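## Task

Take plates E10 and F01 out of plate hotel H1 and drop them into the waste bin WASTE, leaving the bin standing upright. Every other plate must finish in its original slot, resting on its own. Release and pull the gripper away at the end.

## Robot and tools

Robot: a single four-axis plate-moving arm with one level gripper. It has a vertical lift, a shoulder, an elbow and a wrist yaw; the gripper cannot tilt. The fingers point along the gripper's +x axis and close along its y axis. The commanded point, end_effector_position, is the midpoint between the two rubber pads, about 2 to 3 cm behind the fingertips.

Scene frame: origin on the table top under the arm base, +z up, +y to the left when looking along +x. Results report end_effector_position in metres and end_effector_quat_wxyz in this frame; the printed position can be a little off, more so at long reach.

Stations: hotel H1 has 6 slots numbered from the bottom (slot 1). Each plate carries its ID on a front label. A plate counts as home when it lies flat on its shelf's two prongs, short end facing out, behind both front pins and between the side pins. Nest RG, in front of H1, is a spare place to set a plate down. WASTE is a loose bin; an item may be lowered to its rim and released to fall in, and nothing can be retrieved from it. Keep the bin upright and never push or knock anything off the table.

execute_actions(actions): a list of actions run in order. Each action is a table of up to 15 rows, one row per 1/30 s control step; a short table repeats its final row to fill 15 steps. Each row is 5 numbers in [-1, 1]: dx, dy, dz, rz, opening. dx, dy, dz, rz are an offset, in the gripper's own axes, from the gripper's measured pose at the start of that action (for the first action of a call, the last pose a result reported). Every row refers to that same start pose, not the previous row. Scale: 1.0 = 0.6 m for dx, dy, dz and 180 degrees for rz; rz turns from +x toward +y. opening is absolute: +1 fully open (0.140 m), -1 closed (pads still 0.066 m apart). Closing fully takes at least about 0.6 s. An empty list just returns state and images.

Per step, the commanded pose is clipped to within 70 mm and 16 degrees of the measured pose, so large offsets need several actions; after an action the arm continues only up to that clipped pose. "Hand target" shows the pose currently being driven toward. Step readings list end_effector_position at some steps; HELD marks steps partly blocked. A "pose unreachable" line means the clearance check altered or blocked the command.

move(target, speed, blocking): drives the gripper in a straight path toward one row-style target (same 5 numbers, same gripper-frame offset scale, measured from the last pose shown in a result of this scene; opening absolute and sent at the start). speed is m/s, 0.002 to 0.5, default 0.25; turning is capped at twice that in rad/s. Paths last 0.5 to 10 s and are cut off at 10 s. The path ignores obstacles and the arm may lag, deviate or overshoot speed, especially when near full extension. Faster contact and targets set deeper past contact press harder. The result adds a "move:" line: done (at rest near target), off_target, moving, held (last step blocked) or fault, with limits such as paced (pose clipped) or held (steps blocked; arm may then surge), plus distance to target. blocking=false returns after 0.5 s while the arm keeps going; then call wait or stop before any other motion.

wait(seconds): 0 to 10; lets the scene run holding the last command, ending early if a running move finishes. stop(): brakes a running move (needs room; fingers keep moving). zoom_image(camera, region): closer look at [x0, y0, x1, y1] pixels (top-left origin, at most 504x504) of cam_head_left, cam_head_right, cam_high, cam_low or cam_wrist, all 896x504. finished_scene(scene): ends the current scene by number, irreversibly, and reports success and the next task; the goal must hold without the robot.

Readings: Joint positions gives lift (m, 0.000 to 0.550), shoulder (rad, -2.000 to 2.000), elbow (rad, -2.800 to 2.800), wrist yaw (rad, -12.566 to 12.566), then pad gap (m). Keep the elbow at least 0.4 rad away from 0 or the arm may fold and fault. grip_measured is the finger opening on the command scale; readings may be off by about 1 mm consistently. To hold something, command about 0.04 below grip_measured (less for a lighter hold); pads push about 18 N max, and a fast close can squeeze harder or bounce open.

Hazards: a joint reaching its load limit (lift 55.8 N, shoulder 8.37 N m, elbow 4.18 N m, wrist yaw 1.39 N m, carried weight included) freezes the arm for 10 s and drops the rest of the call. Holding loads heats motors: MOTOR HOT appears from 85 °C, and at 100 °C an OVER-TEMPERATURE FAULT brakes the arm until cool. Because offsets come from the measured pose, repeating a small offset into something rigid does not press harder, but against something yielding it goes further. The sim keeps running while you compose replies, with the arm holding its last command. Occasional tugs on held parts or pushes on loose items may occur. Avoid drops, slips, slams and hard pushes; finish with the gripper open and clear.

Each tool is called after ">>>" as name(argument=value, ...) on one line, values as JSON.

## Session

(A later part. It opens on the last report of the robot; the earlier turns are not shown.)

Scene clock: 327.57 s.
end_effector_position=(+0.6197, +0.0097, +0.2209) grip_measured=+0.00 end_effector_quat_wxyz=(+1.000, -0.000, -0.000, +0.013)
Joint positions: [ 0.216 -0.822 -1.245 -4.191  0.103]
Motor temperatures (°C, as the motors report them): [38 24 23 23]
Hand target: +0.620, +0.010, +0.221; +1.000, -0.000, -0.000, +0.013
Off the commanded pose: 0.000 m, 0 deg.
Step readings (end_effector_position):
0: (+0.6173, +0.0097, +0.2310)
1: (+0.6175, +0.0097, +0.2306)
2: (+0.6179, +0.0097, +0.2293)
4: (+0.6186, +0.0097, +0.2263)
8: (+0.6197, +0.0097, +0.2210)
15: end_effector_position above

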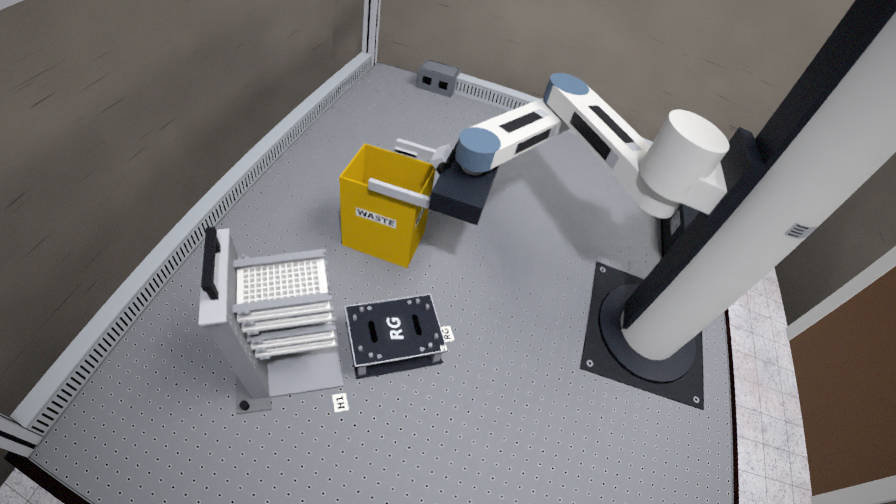

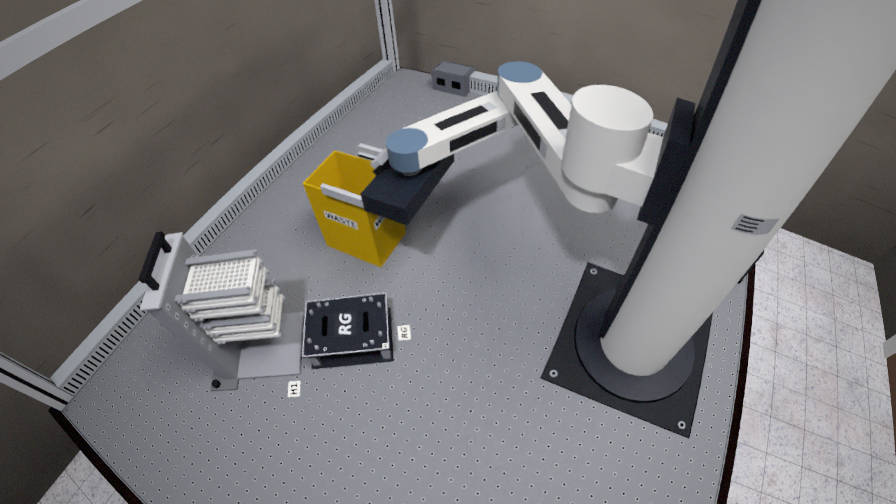

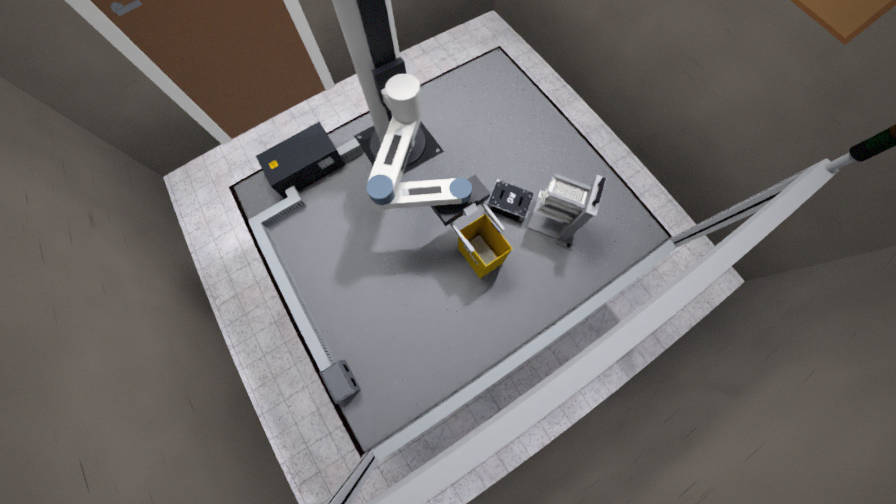

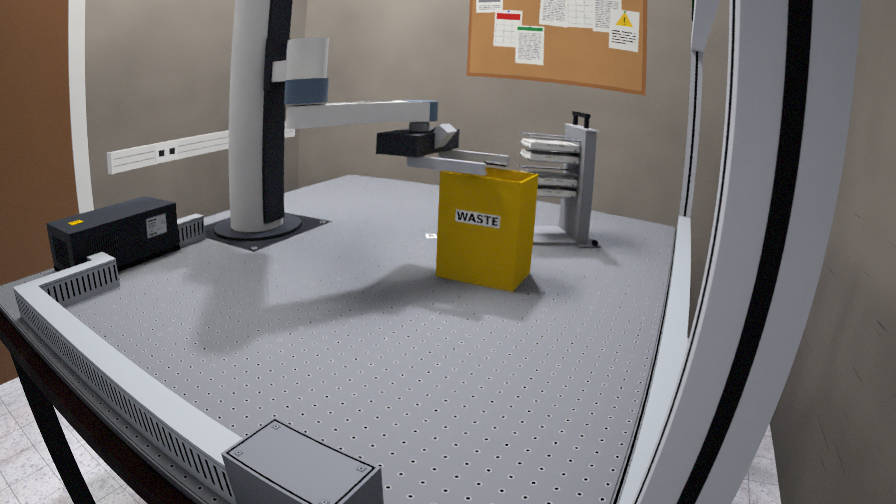

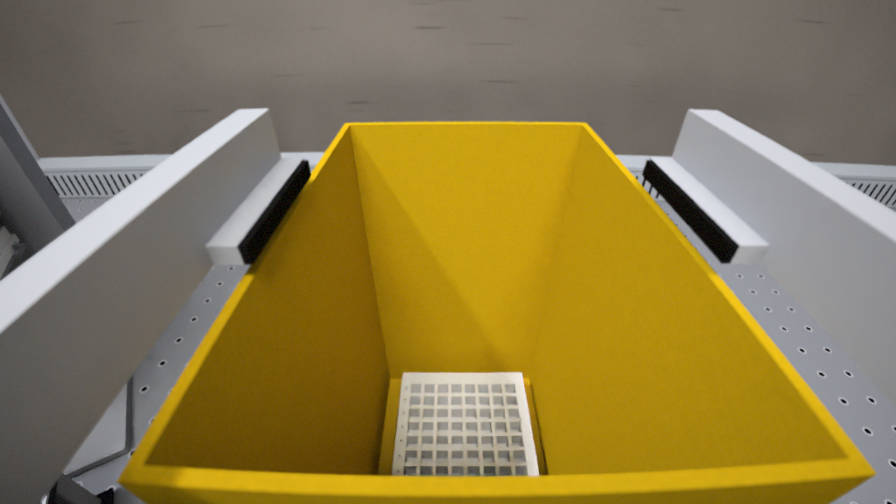

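>>> move(target=[-0.0559, 0.2602, 0.005, 0.1106, -0.30], speed=0.35)

Scene clock: 404.63 s.
end_effector_position=(+0.5820, +0.1651, +0.2239) grip_measured=-0.30 end_effector_quat_wxyz=(+0.983, -0.000, -0.000, +0.186)
Joint positions: [ 0.219 -0.461 -1.218 -4.23   0.092]
Motor temperatures (°C, as the motors report them): [38 24 23 23]
Hand target: +0.582, +0.165, +0.224; +0.983, -0.000, -0.000, +0.185
Off the commanded pose: 0.000 m, 0 deg.
move: done

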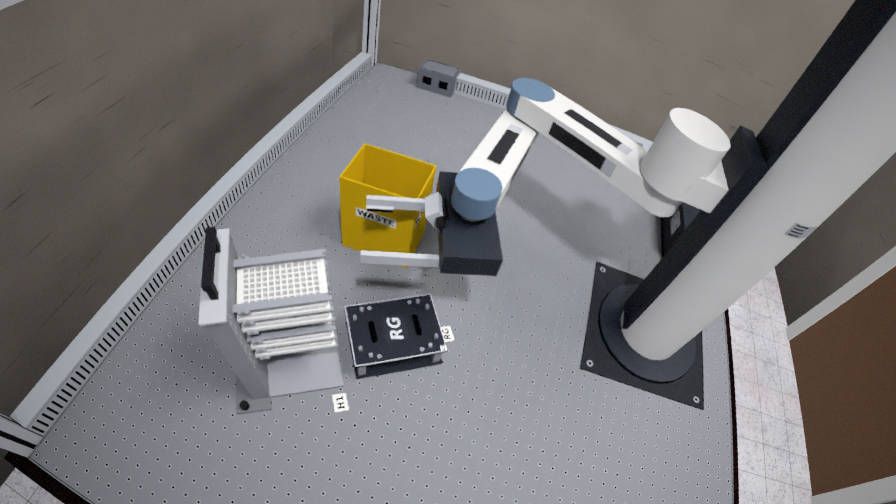

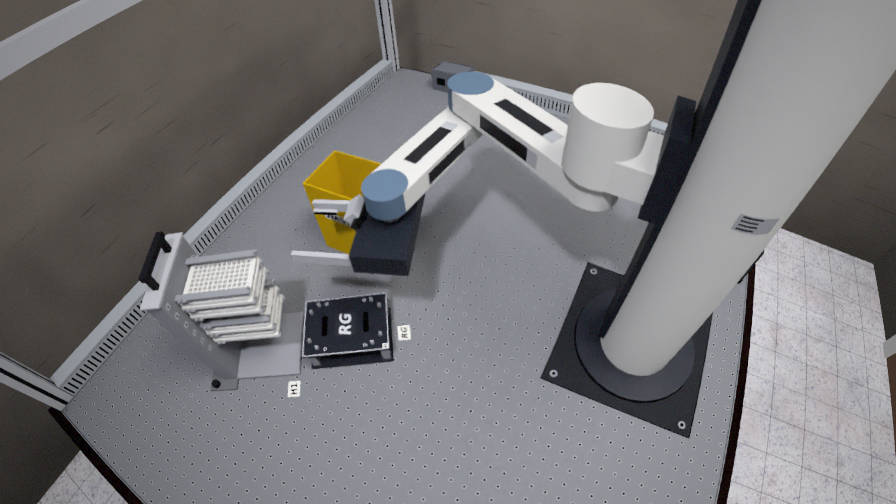

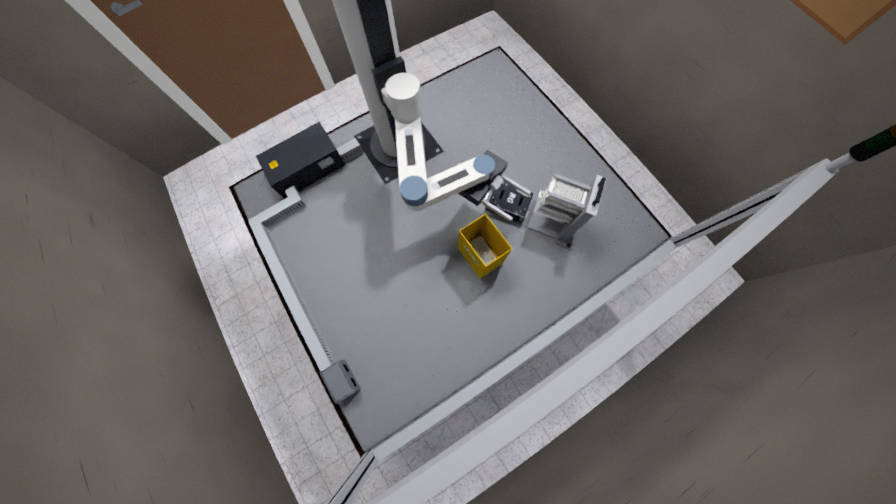

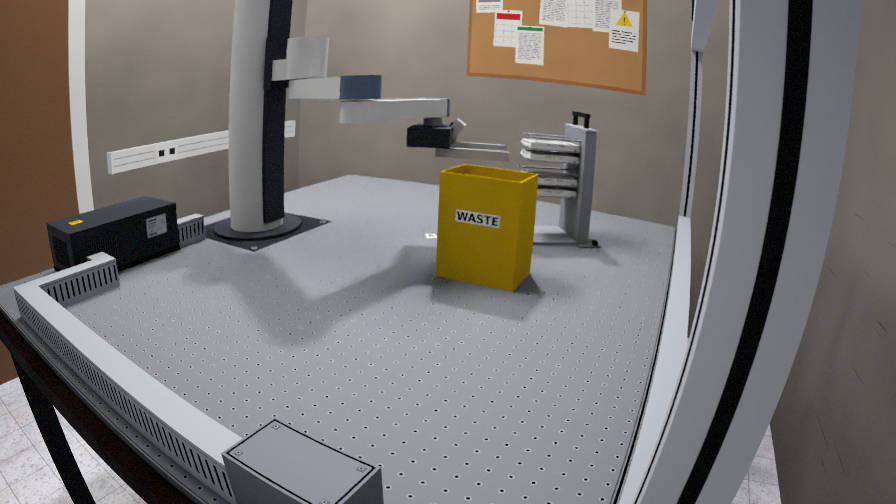

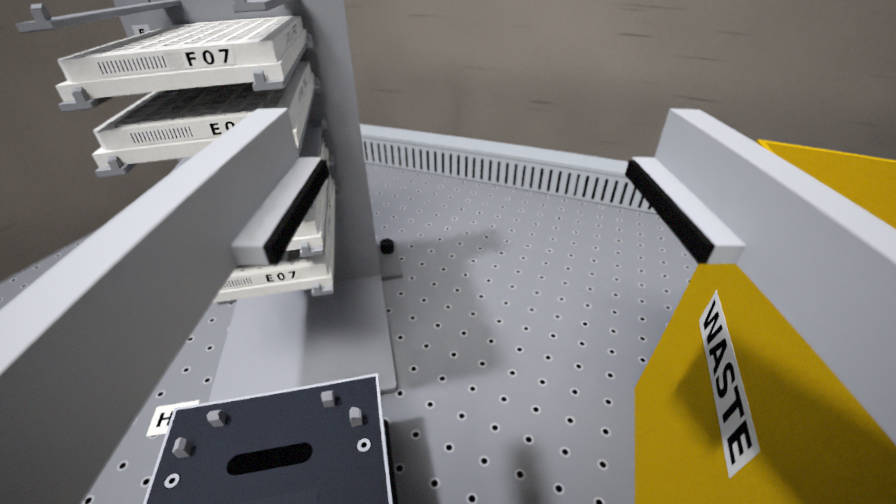

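>>> move(target=[0.0242, 0.1753, -0.0975, 0.0734, -0.30], speed=0.3)

Scene clock: 422.57 s.
end_effector_position=(+0.5569, +0.2685, +0.1654) grip_measured=-0.30 end_effector_quat_wxyz=(+0.955, -0.000, -0.000, +0.298)
Joint positions: [ 0.16  -0.183 -1.352 -4.143  0.092]
Motor temperatures (°C, as the motors report them): [38 24 23 23]
Hand target: +0.557, +0.268, +0.165; +0.955, -0.000, -0.000, +0.298
Off the commanded pose: 0.000 m, 0 deg.
move: done

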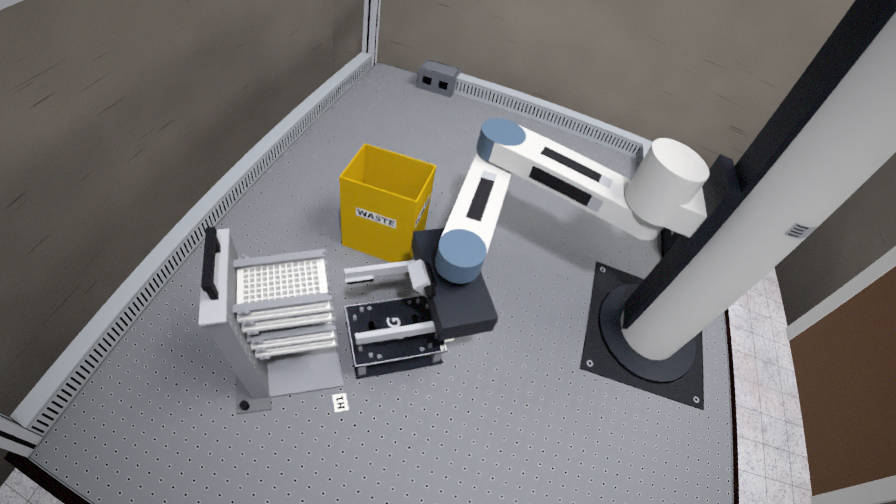

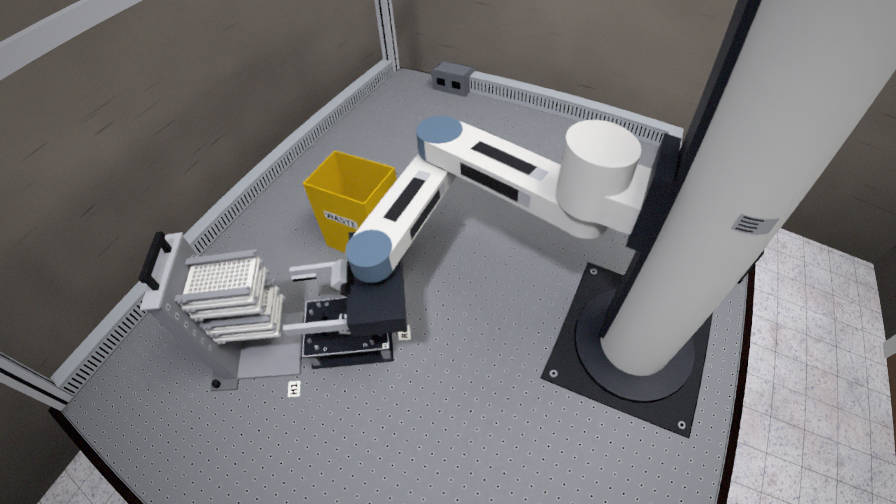

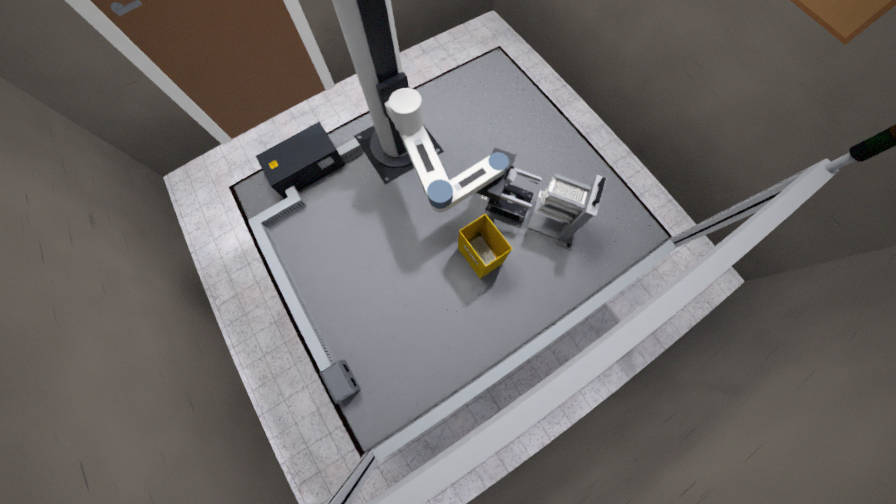

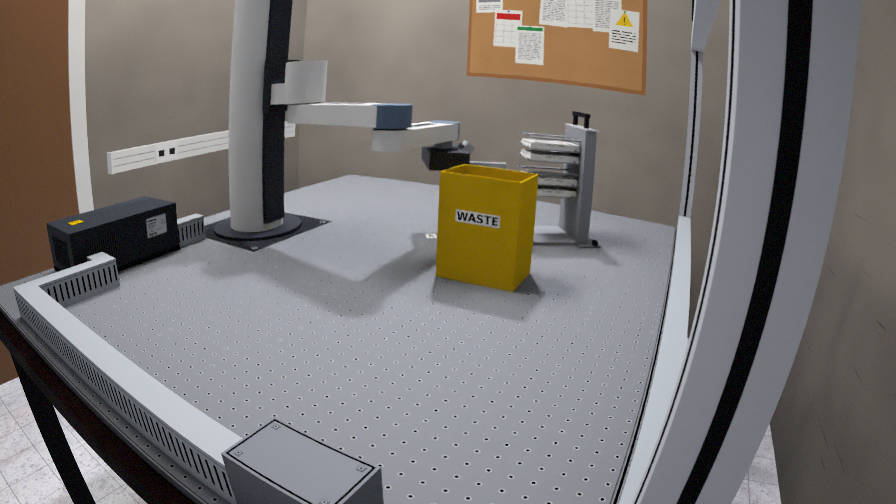

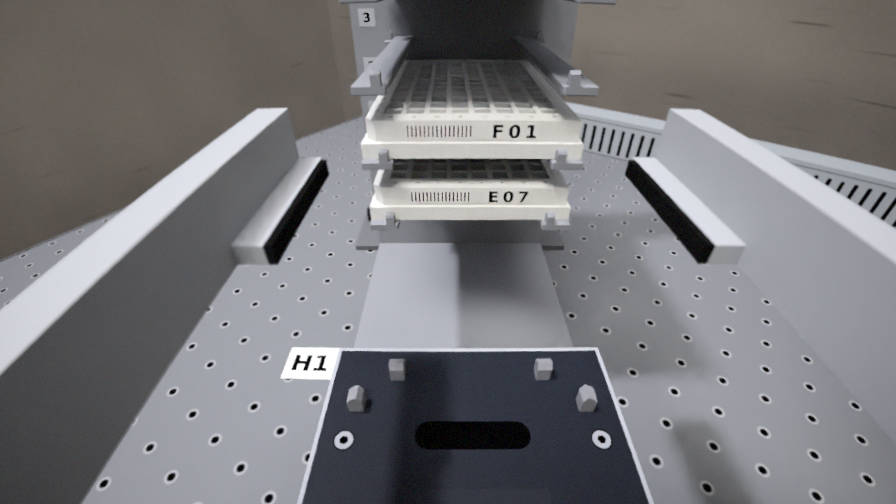

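>>> zoom_image(camera="cam_wrist", region=[300, 50, 660, 240])

Region (300, 50, 660, 240) of cam_wrist's 896x504 image, scaled by 1.400, with more detail than that image has; it fills the top 266 rows of this view, and the rest is white.

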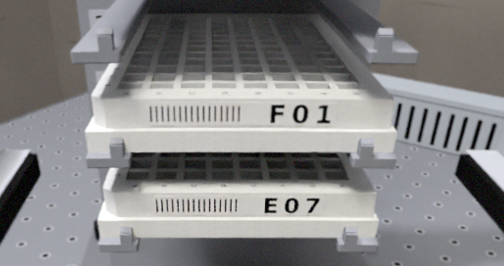

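>>> move(target=[0.175, -0.0012, 0, 0, -0.30], speed=0.15)

Scene clock: 450.83 s.
end_effector_position=(+0.6436, +0.3277, +0.1654) grip_measured=-0.30 end_effector_quat_wxyz=(+0.955, -0.000, -0.000, +0.298)
Joint positions: [ 0.16   0.071 -1.955 -3.794  0.092]
Motor temperatures (°C, as the motors report them): [38 24 23 23]
Hand target: +0.644, +0.328, +0.165; +0.955, -0.000, -0.000, +0.298
Off the commanded pose: 0.000 m, 0 deg.
move: done

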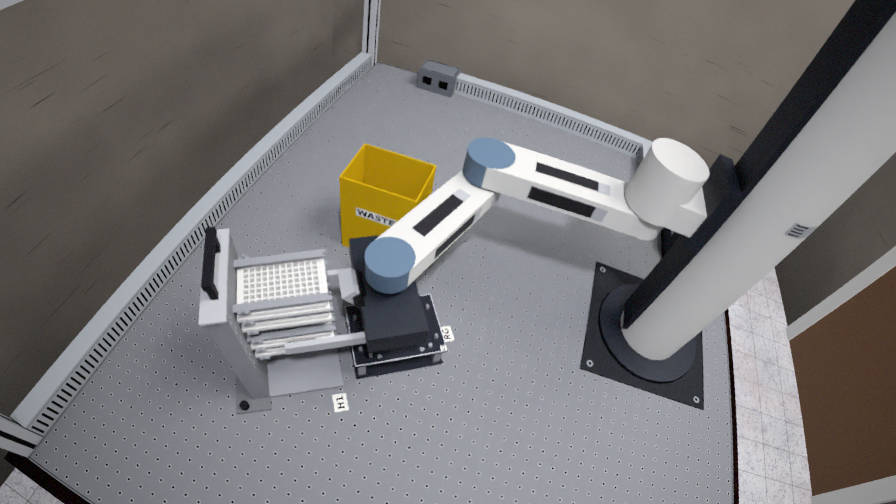

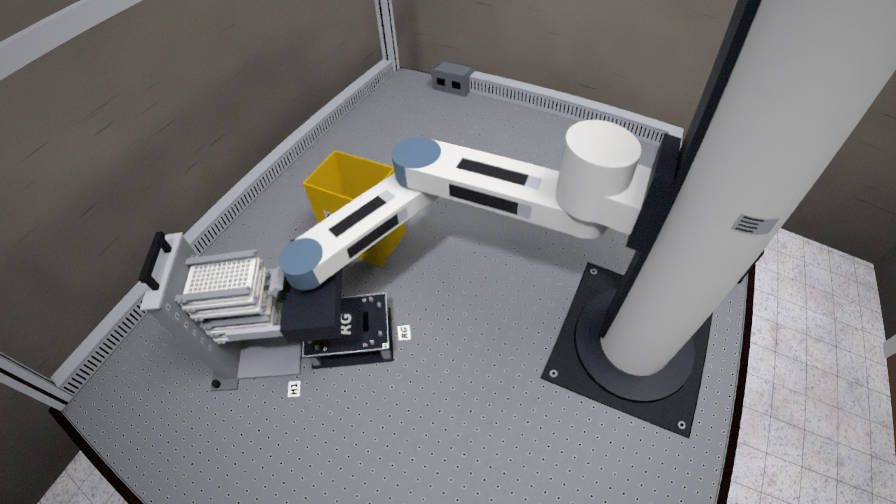

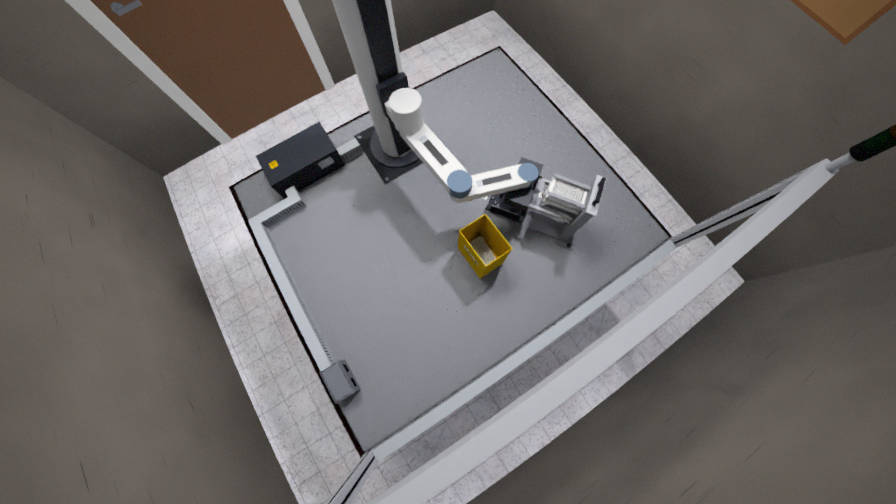

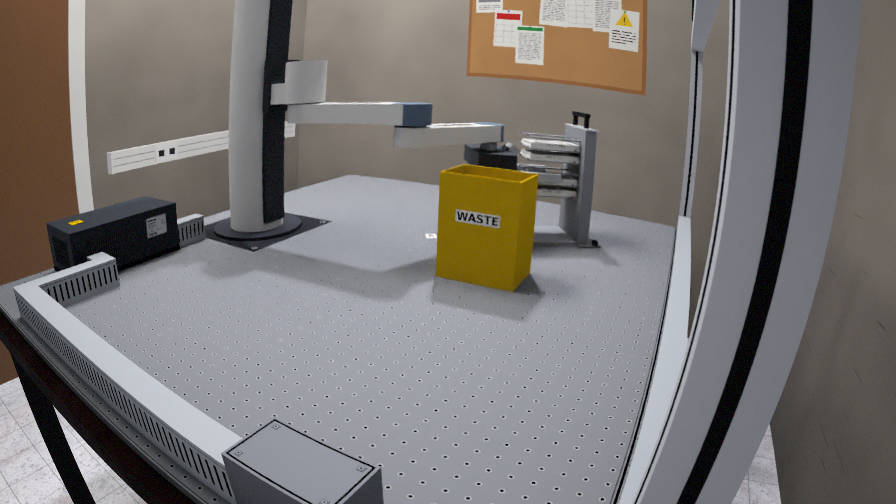

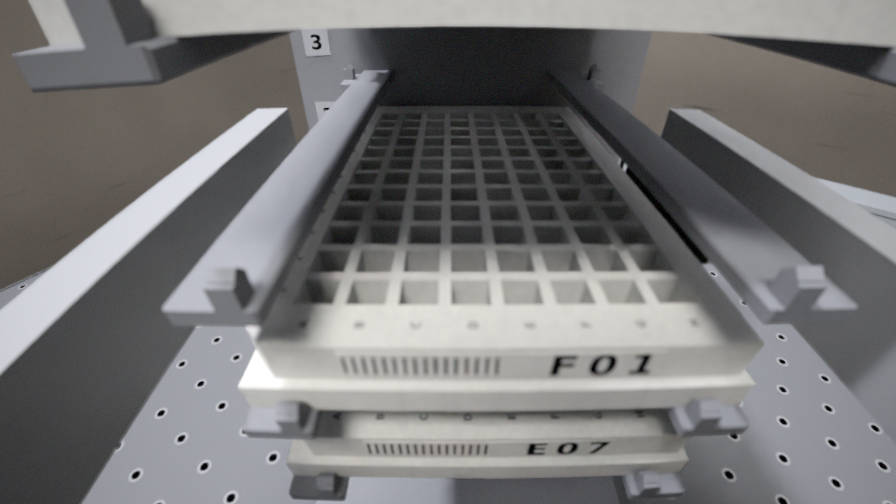

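>>> execute_actions(actions=[[[0,0.0004,0,0,-0.35],[0,0.0007,0,0,-0.40],[0,0.0007,0,0,-0.44],[0,0.0007,0,0,-0.48],[0,0.0007,0,0,-0.505],[0,0.0007,0,0,-0.52],[0,0.0007,0,0,-0.535],[0,0.0007,0,0,-0.55],[0,0.0007,0,0,-0.565],[0,0.0007,0,0,-0.58],[0,0.0007,0,0,-0.59],[0,0.0007,0,0,-0.60]]])

Scene clock: 464.43 s.
end_effector_position=(+0.6434, +0.3280, +0.1654) grip_measured=-0.55 end_effector_quat_wxyz=(+0.955, -0.000, -0.000, +0.298)
Joint positions: [ 0.16   0.072 -1.955 -3.794  0.083]
Motor temperatures (°C, as the motors report them): [38 24 23 23]
Hand target: +0.643, +0.328, +0.165; +0.955, -0.000, -0.000, +0.298
Off the commanded pose: 0.000 m, 0 deg.
Step readings (end_effector_position):
0: (+0.6436, +0.3277, +0.1654)
1: (+0.6435, +0.3277, +0.1654)
2: (+0.6434, +0.3279, +0.1654)
4: (+0.6434, +0.3280, +0.1654)
8: (+0.6434, +0.3280, +0.1654)
15: end_effector_position above

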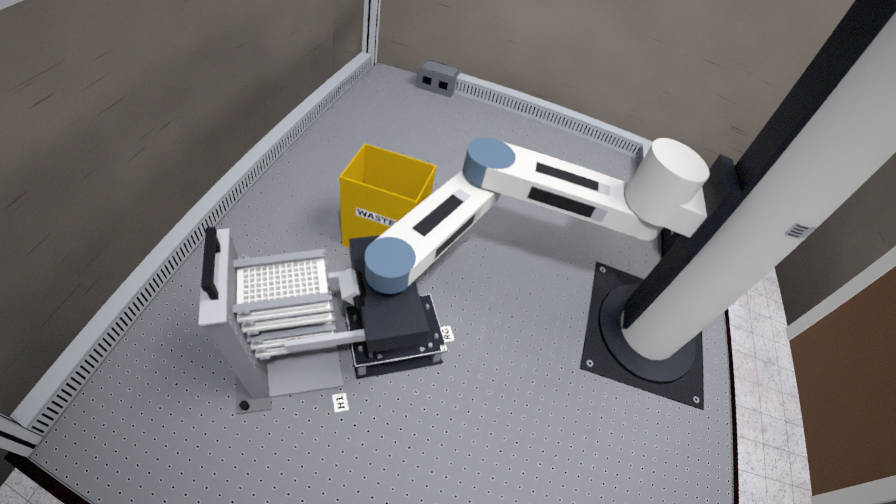

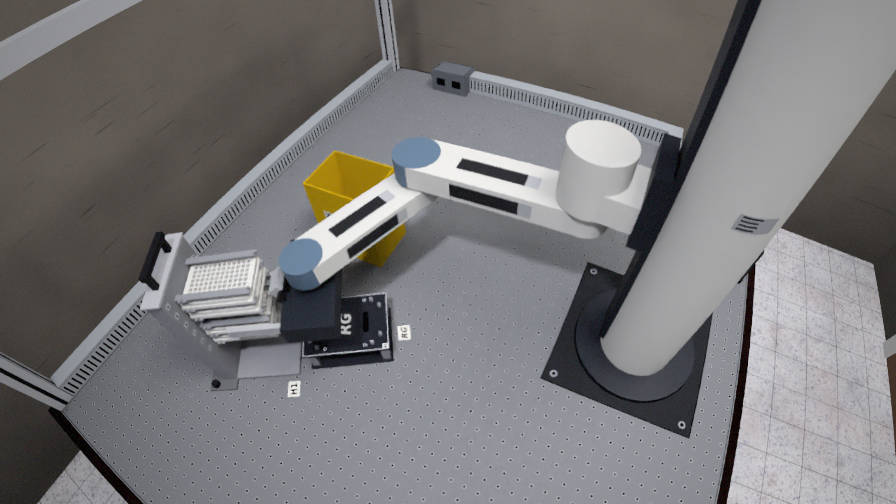

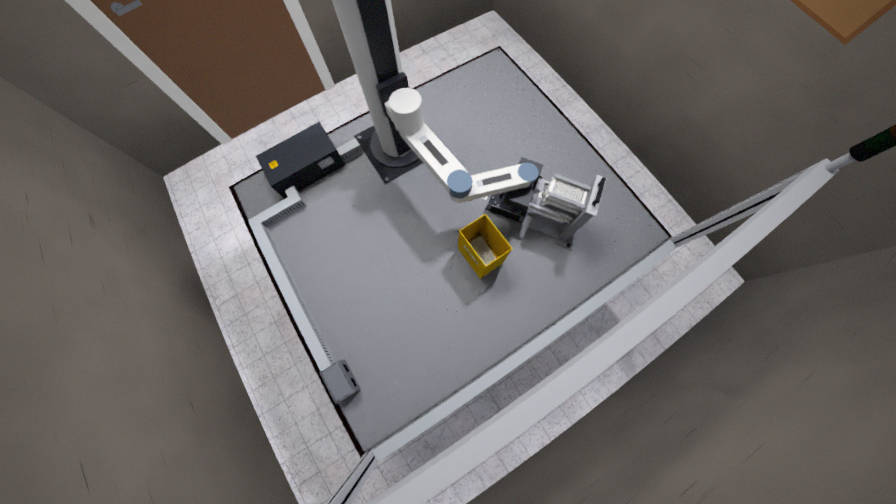

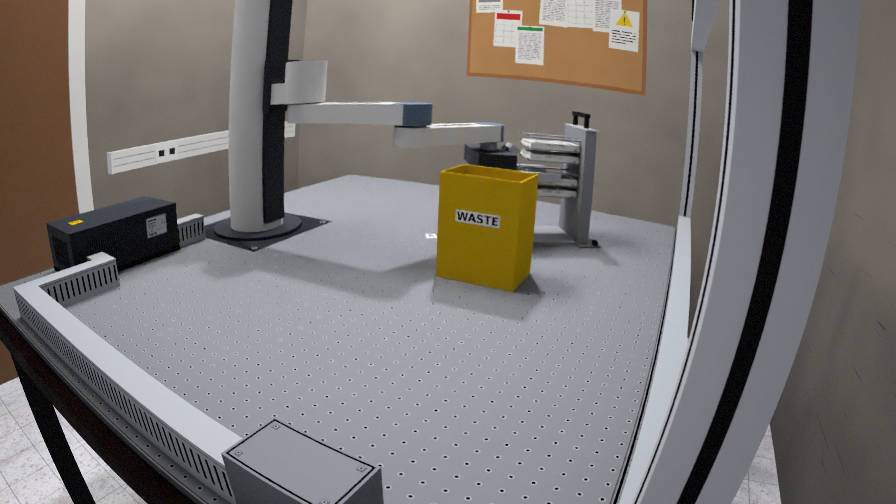

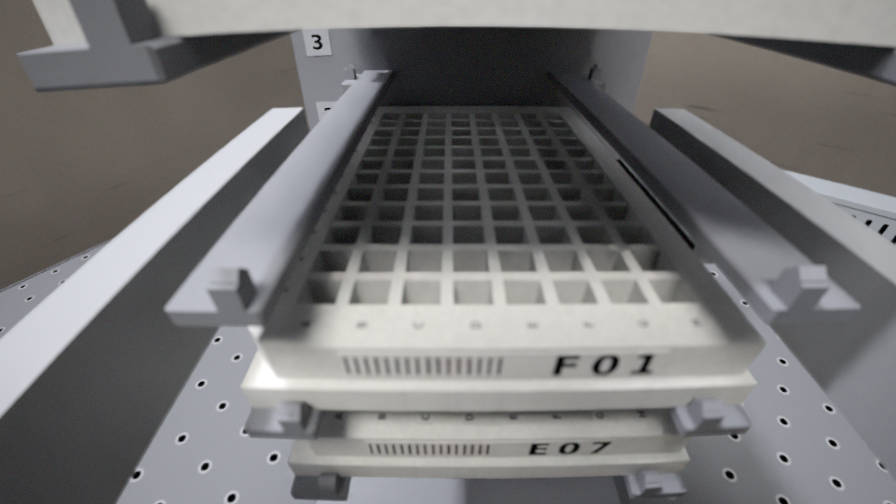

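>>> execute_actions(actions=[[[0,0,0.0015,0,-0.60],[0,0,0.003,0,-0.60],[0,0,0.005,0,-0.60],[0,0,0.007,0,-0.60],[0,0,0.009,0,-0.60],[0,0,0.011,0,-0.60],[0,0,0.0125,0,-0.60],[0,0,0.0125,0,-0.60],[-0.002,0,0.0125,0,-0.60],[-0.006,0,0.0125,0,-0.60],[-0.012,0,0.0125,0,-0.60],[-0.019,0,0.0125,0,-0.60],[-0.026,0,0.0125,0,-0.60],[-0.031,0,0.0125,0,-0.60],[-0.033,0,0.0125,0,-0.60]]])

Scene clock: 528.07 s.
end_effector_position=(+0.6289, +0.3182, +0.1729) grip_measured=-0.55 end_effector_quat_wxyz=(+0.955, -0.000, -0.000, +0.298)
Joint positions: [ 0.168  0.021 -1.84  -3.859  0.083]
Motor temperatures (°C, as the motors report them): [38 24 23 23]
Hand target: +0.627, +0.317, +0.173; +0.955, -0.000, -0.000, +0.298
Off the commanded pose: 0.002 m, 0 deg.
Step readings (end_effector_position):
0: (+0.6434, +0.3280, +0.1654)
1: (+0.6434, +0.3280, +0.1657)
2: (+0.6434, +0.3280, +0.1666)
4: (+0.6434, +0.3280, +0.1688)
8: (+0.6434, +0.3280, +0.1730)
15: end_effector_position above

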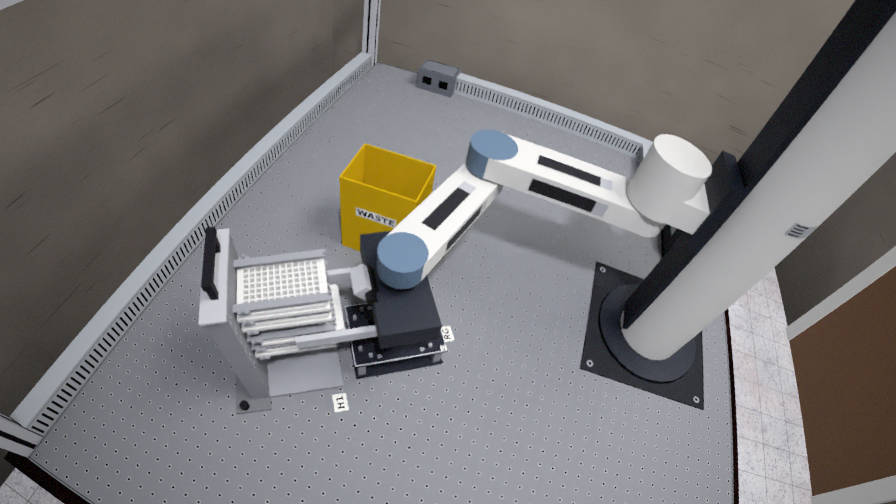

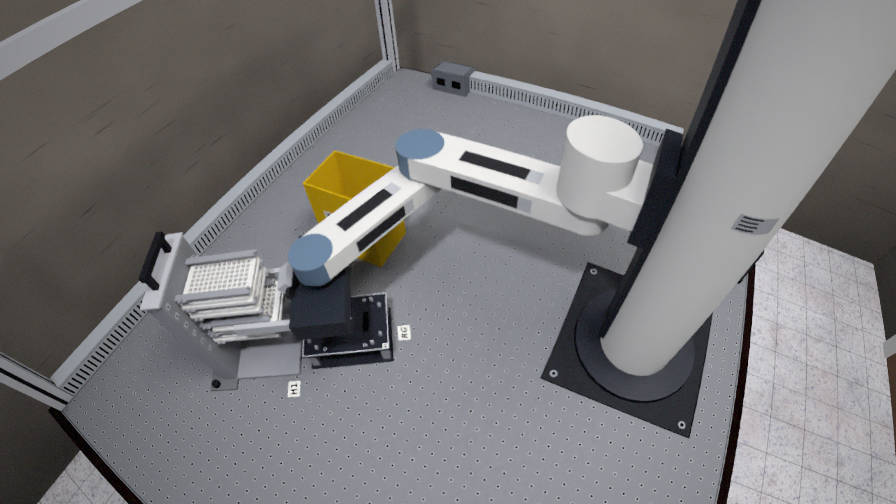

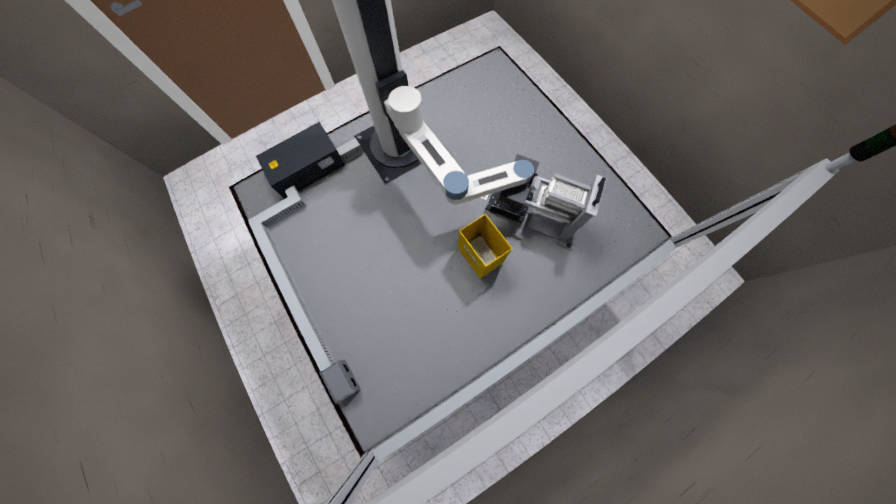

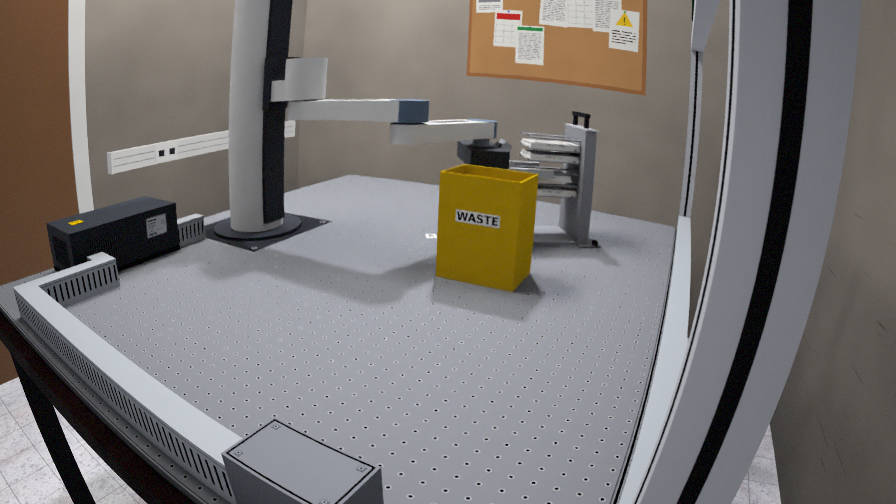

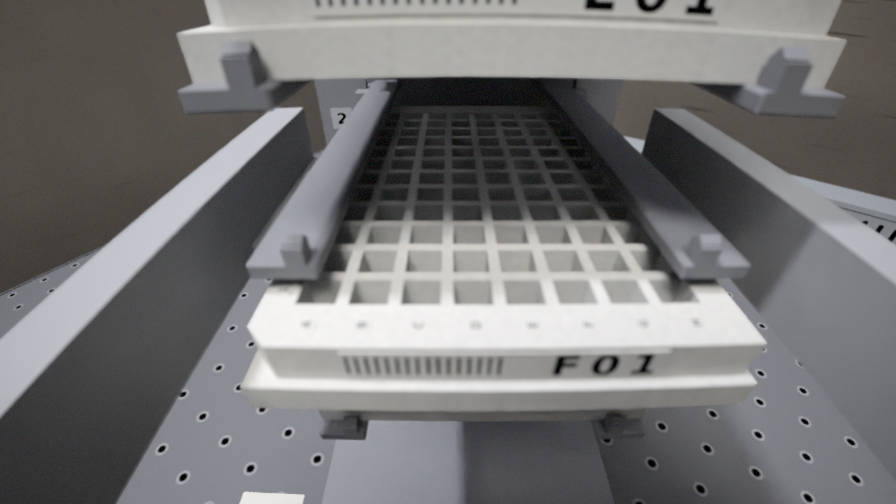

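>>> move(target=[-0.2207, -0.0003, 0, 0, -0.60], speed=0.16)

Scene clock: 537.40 s.
end_effector_position=(+0.5202, +0.2427, +0.1729) grip_measured=-0.55 end_effector_quat_wxyz=(+0.954, -0.000, -0.000, +0.298)
Joint positions: [ 0.168 -0.266 -1.137 -4.274  0.083]
Motor temperatures (°C, as the motors report them): [38 24 23 23]
Hand target: +0.520, +0.243, +0.173; +0.955, -0.000, -0.000, +0.298
Off the commanded pose: 0.000 m, 0 deg.
move: done

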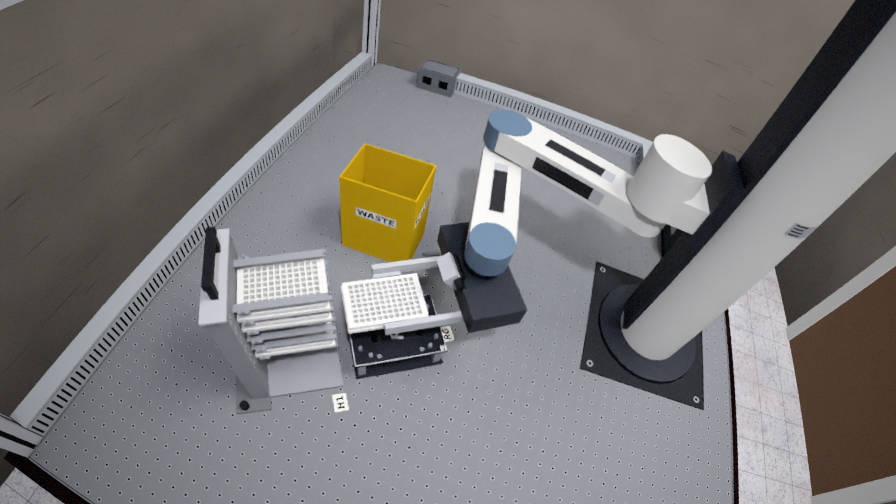

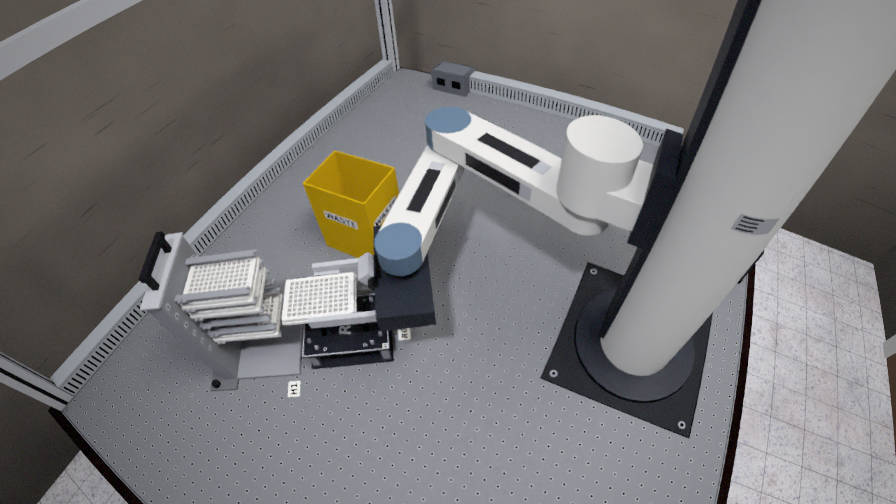

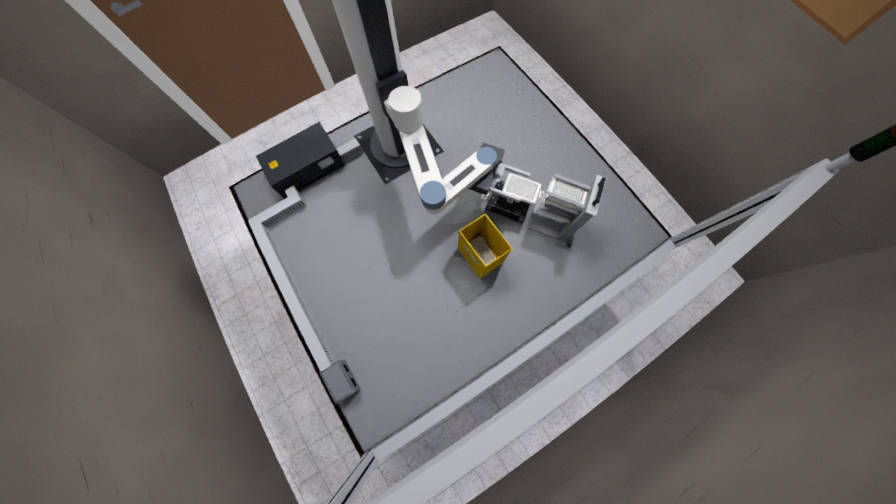

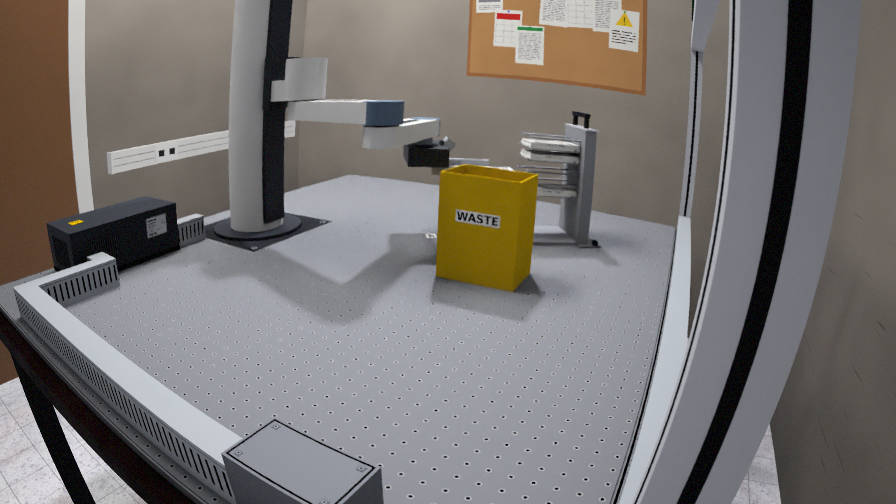

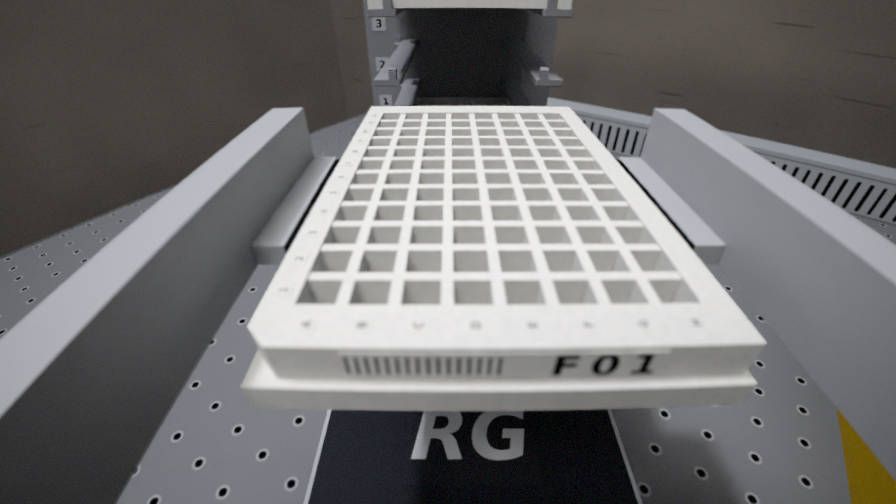

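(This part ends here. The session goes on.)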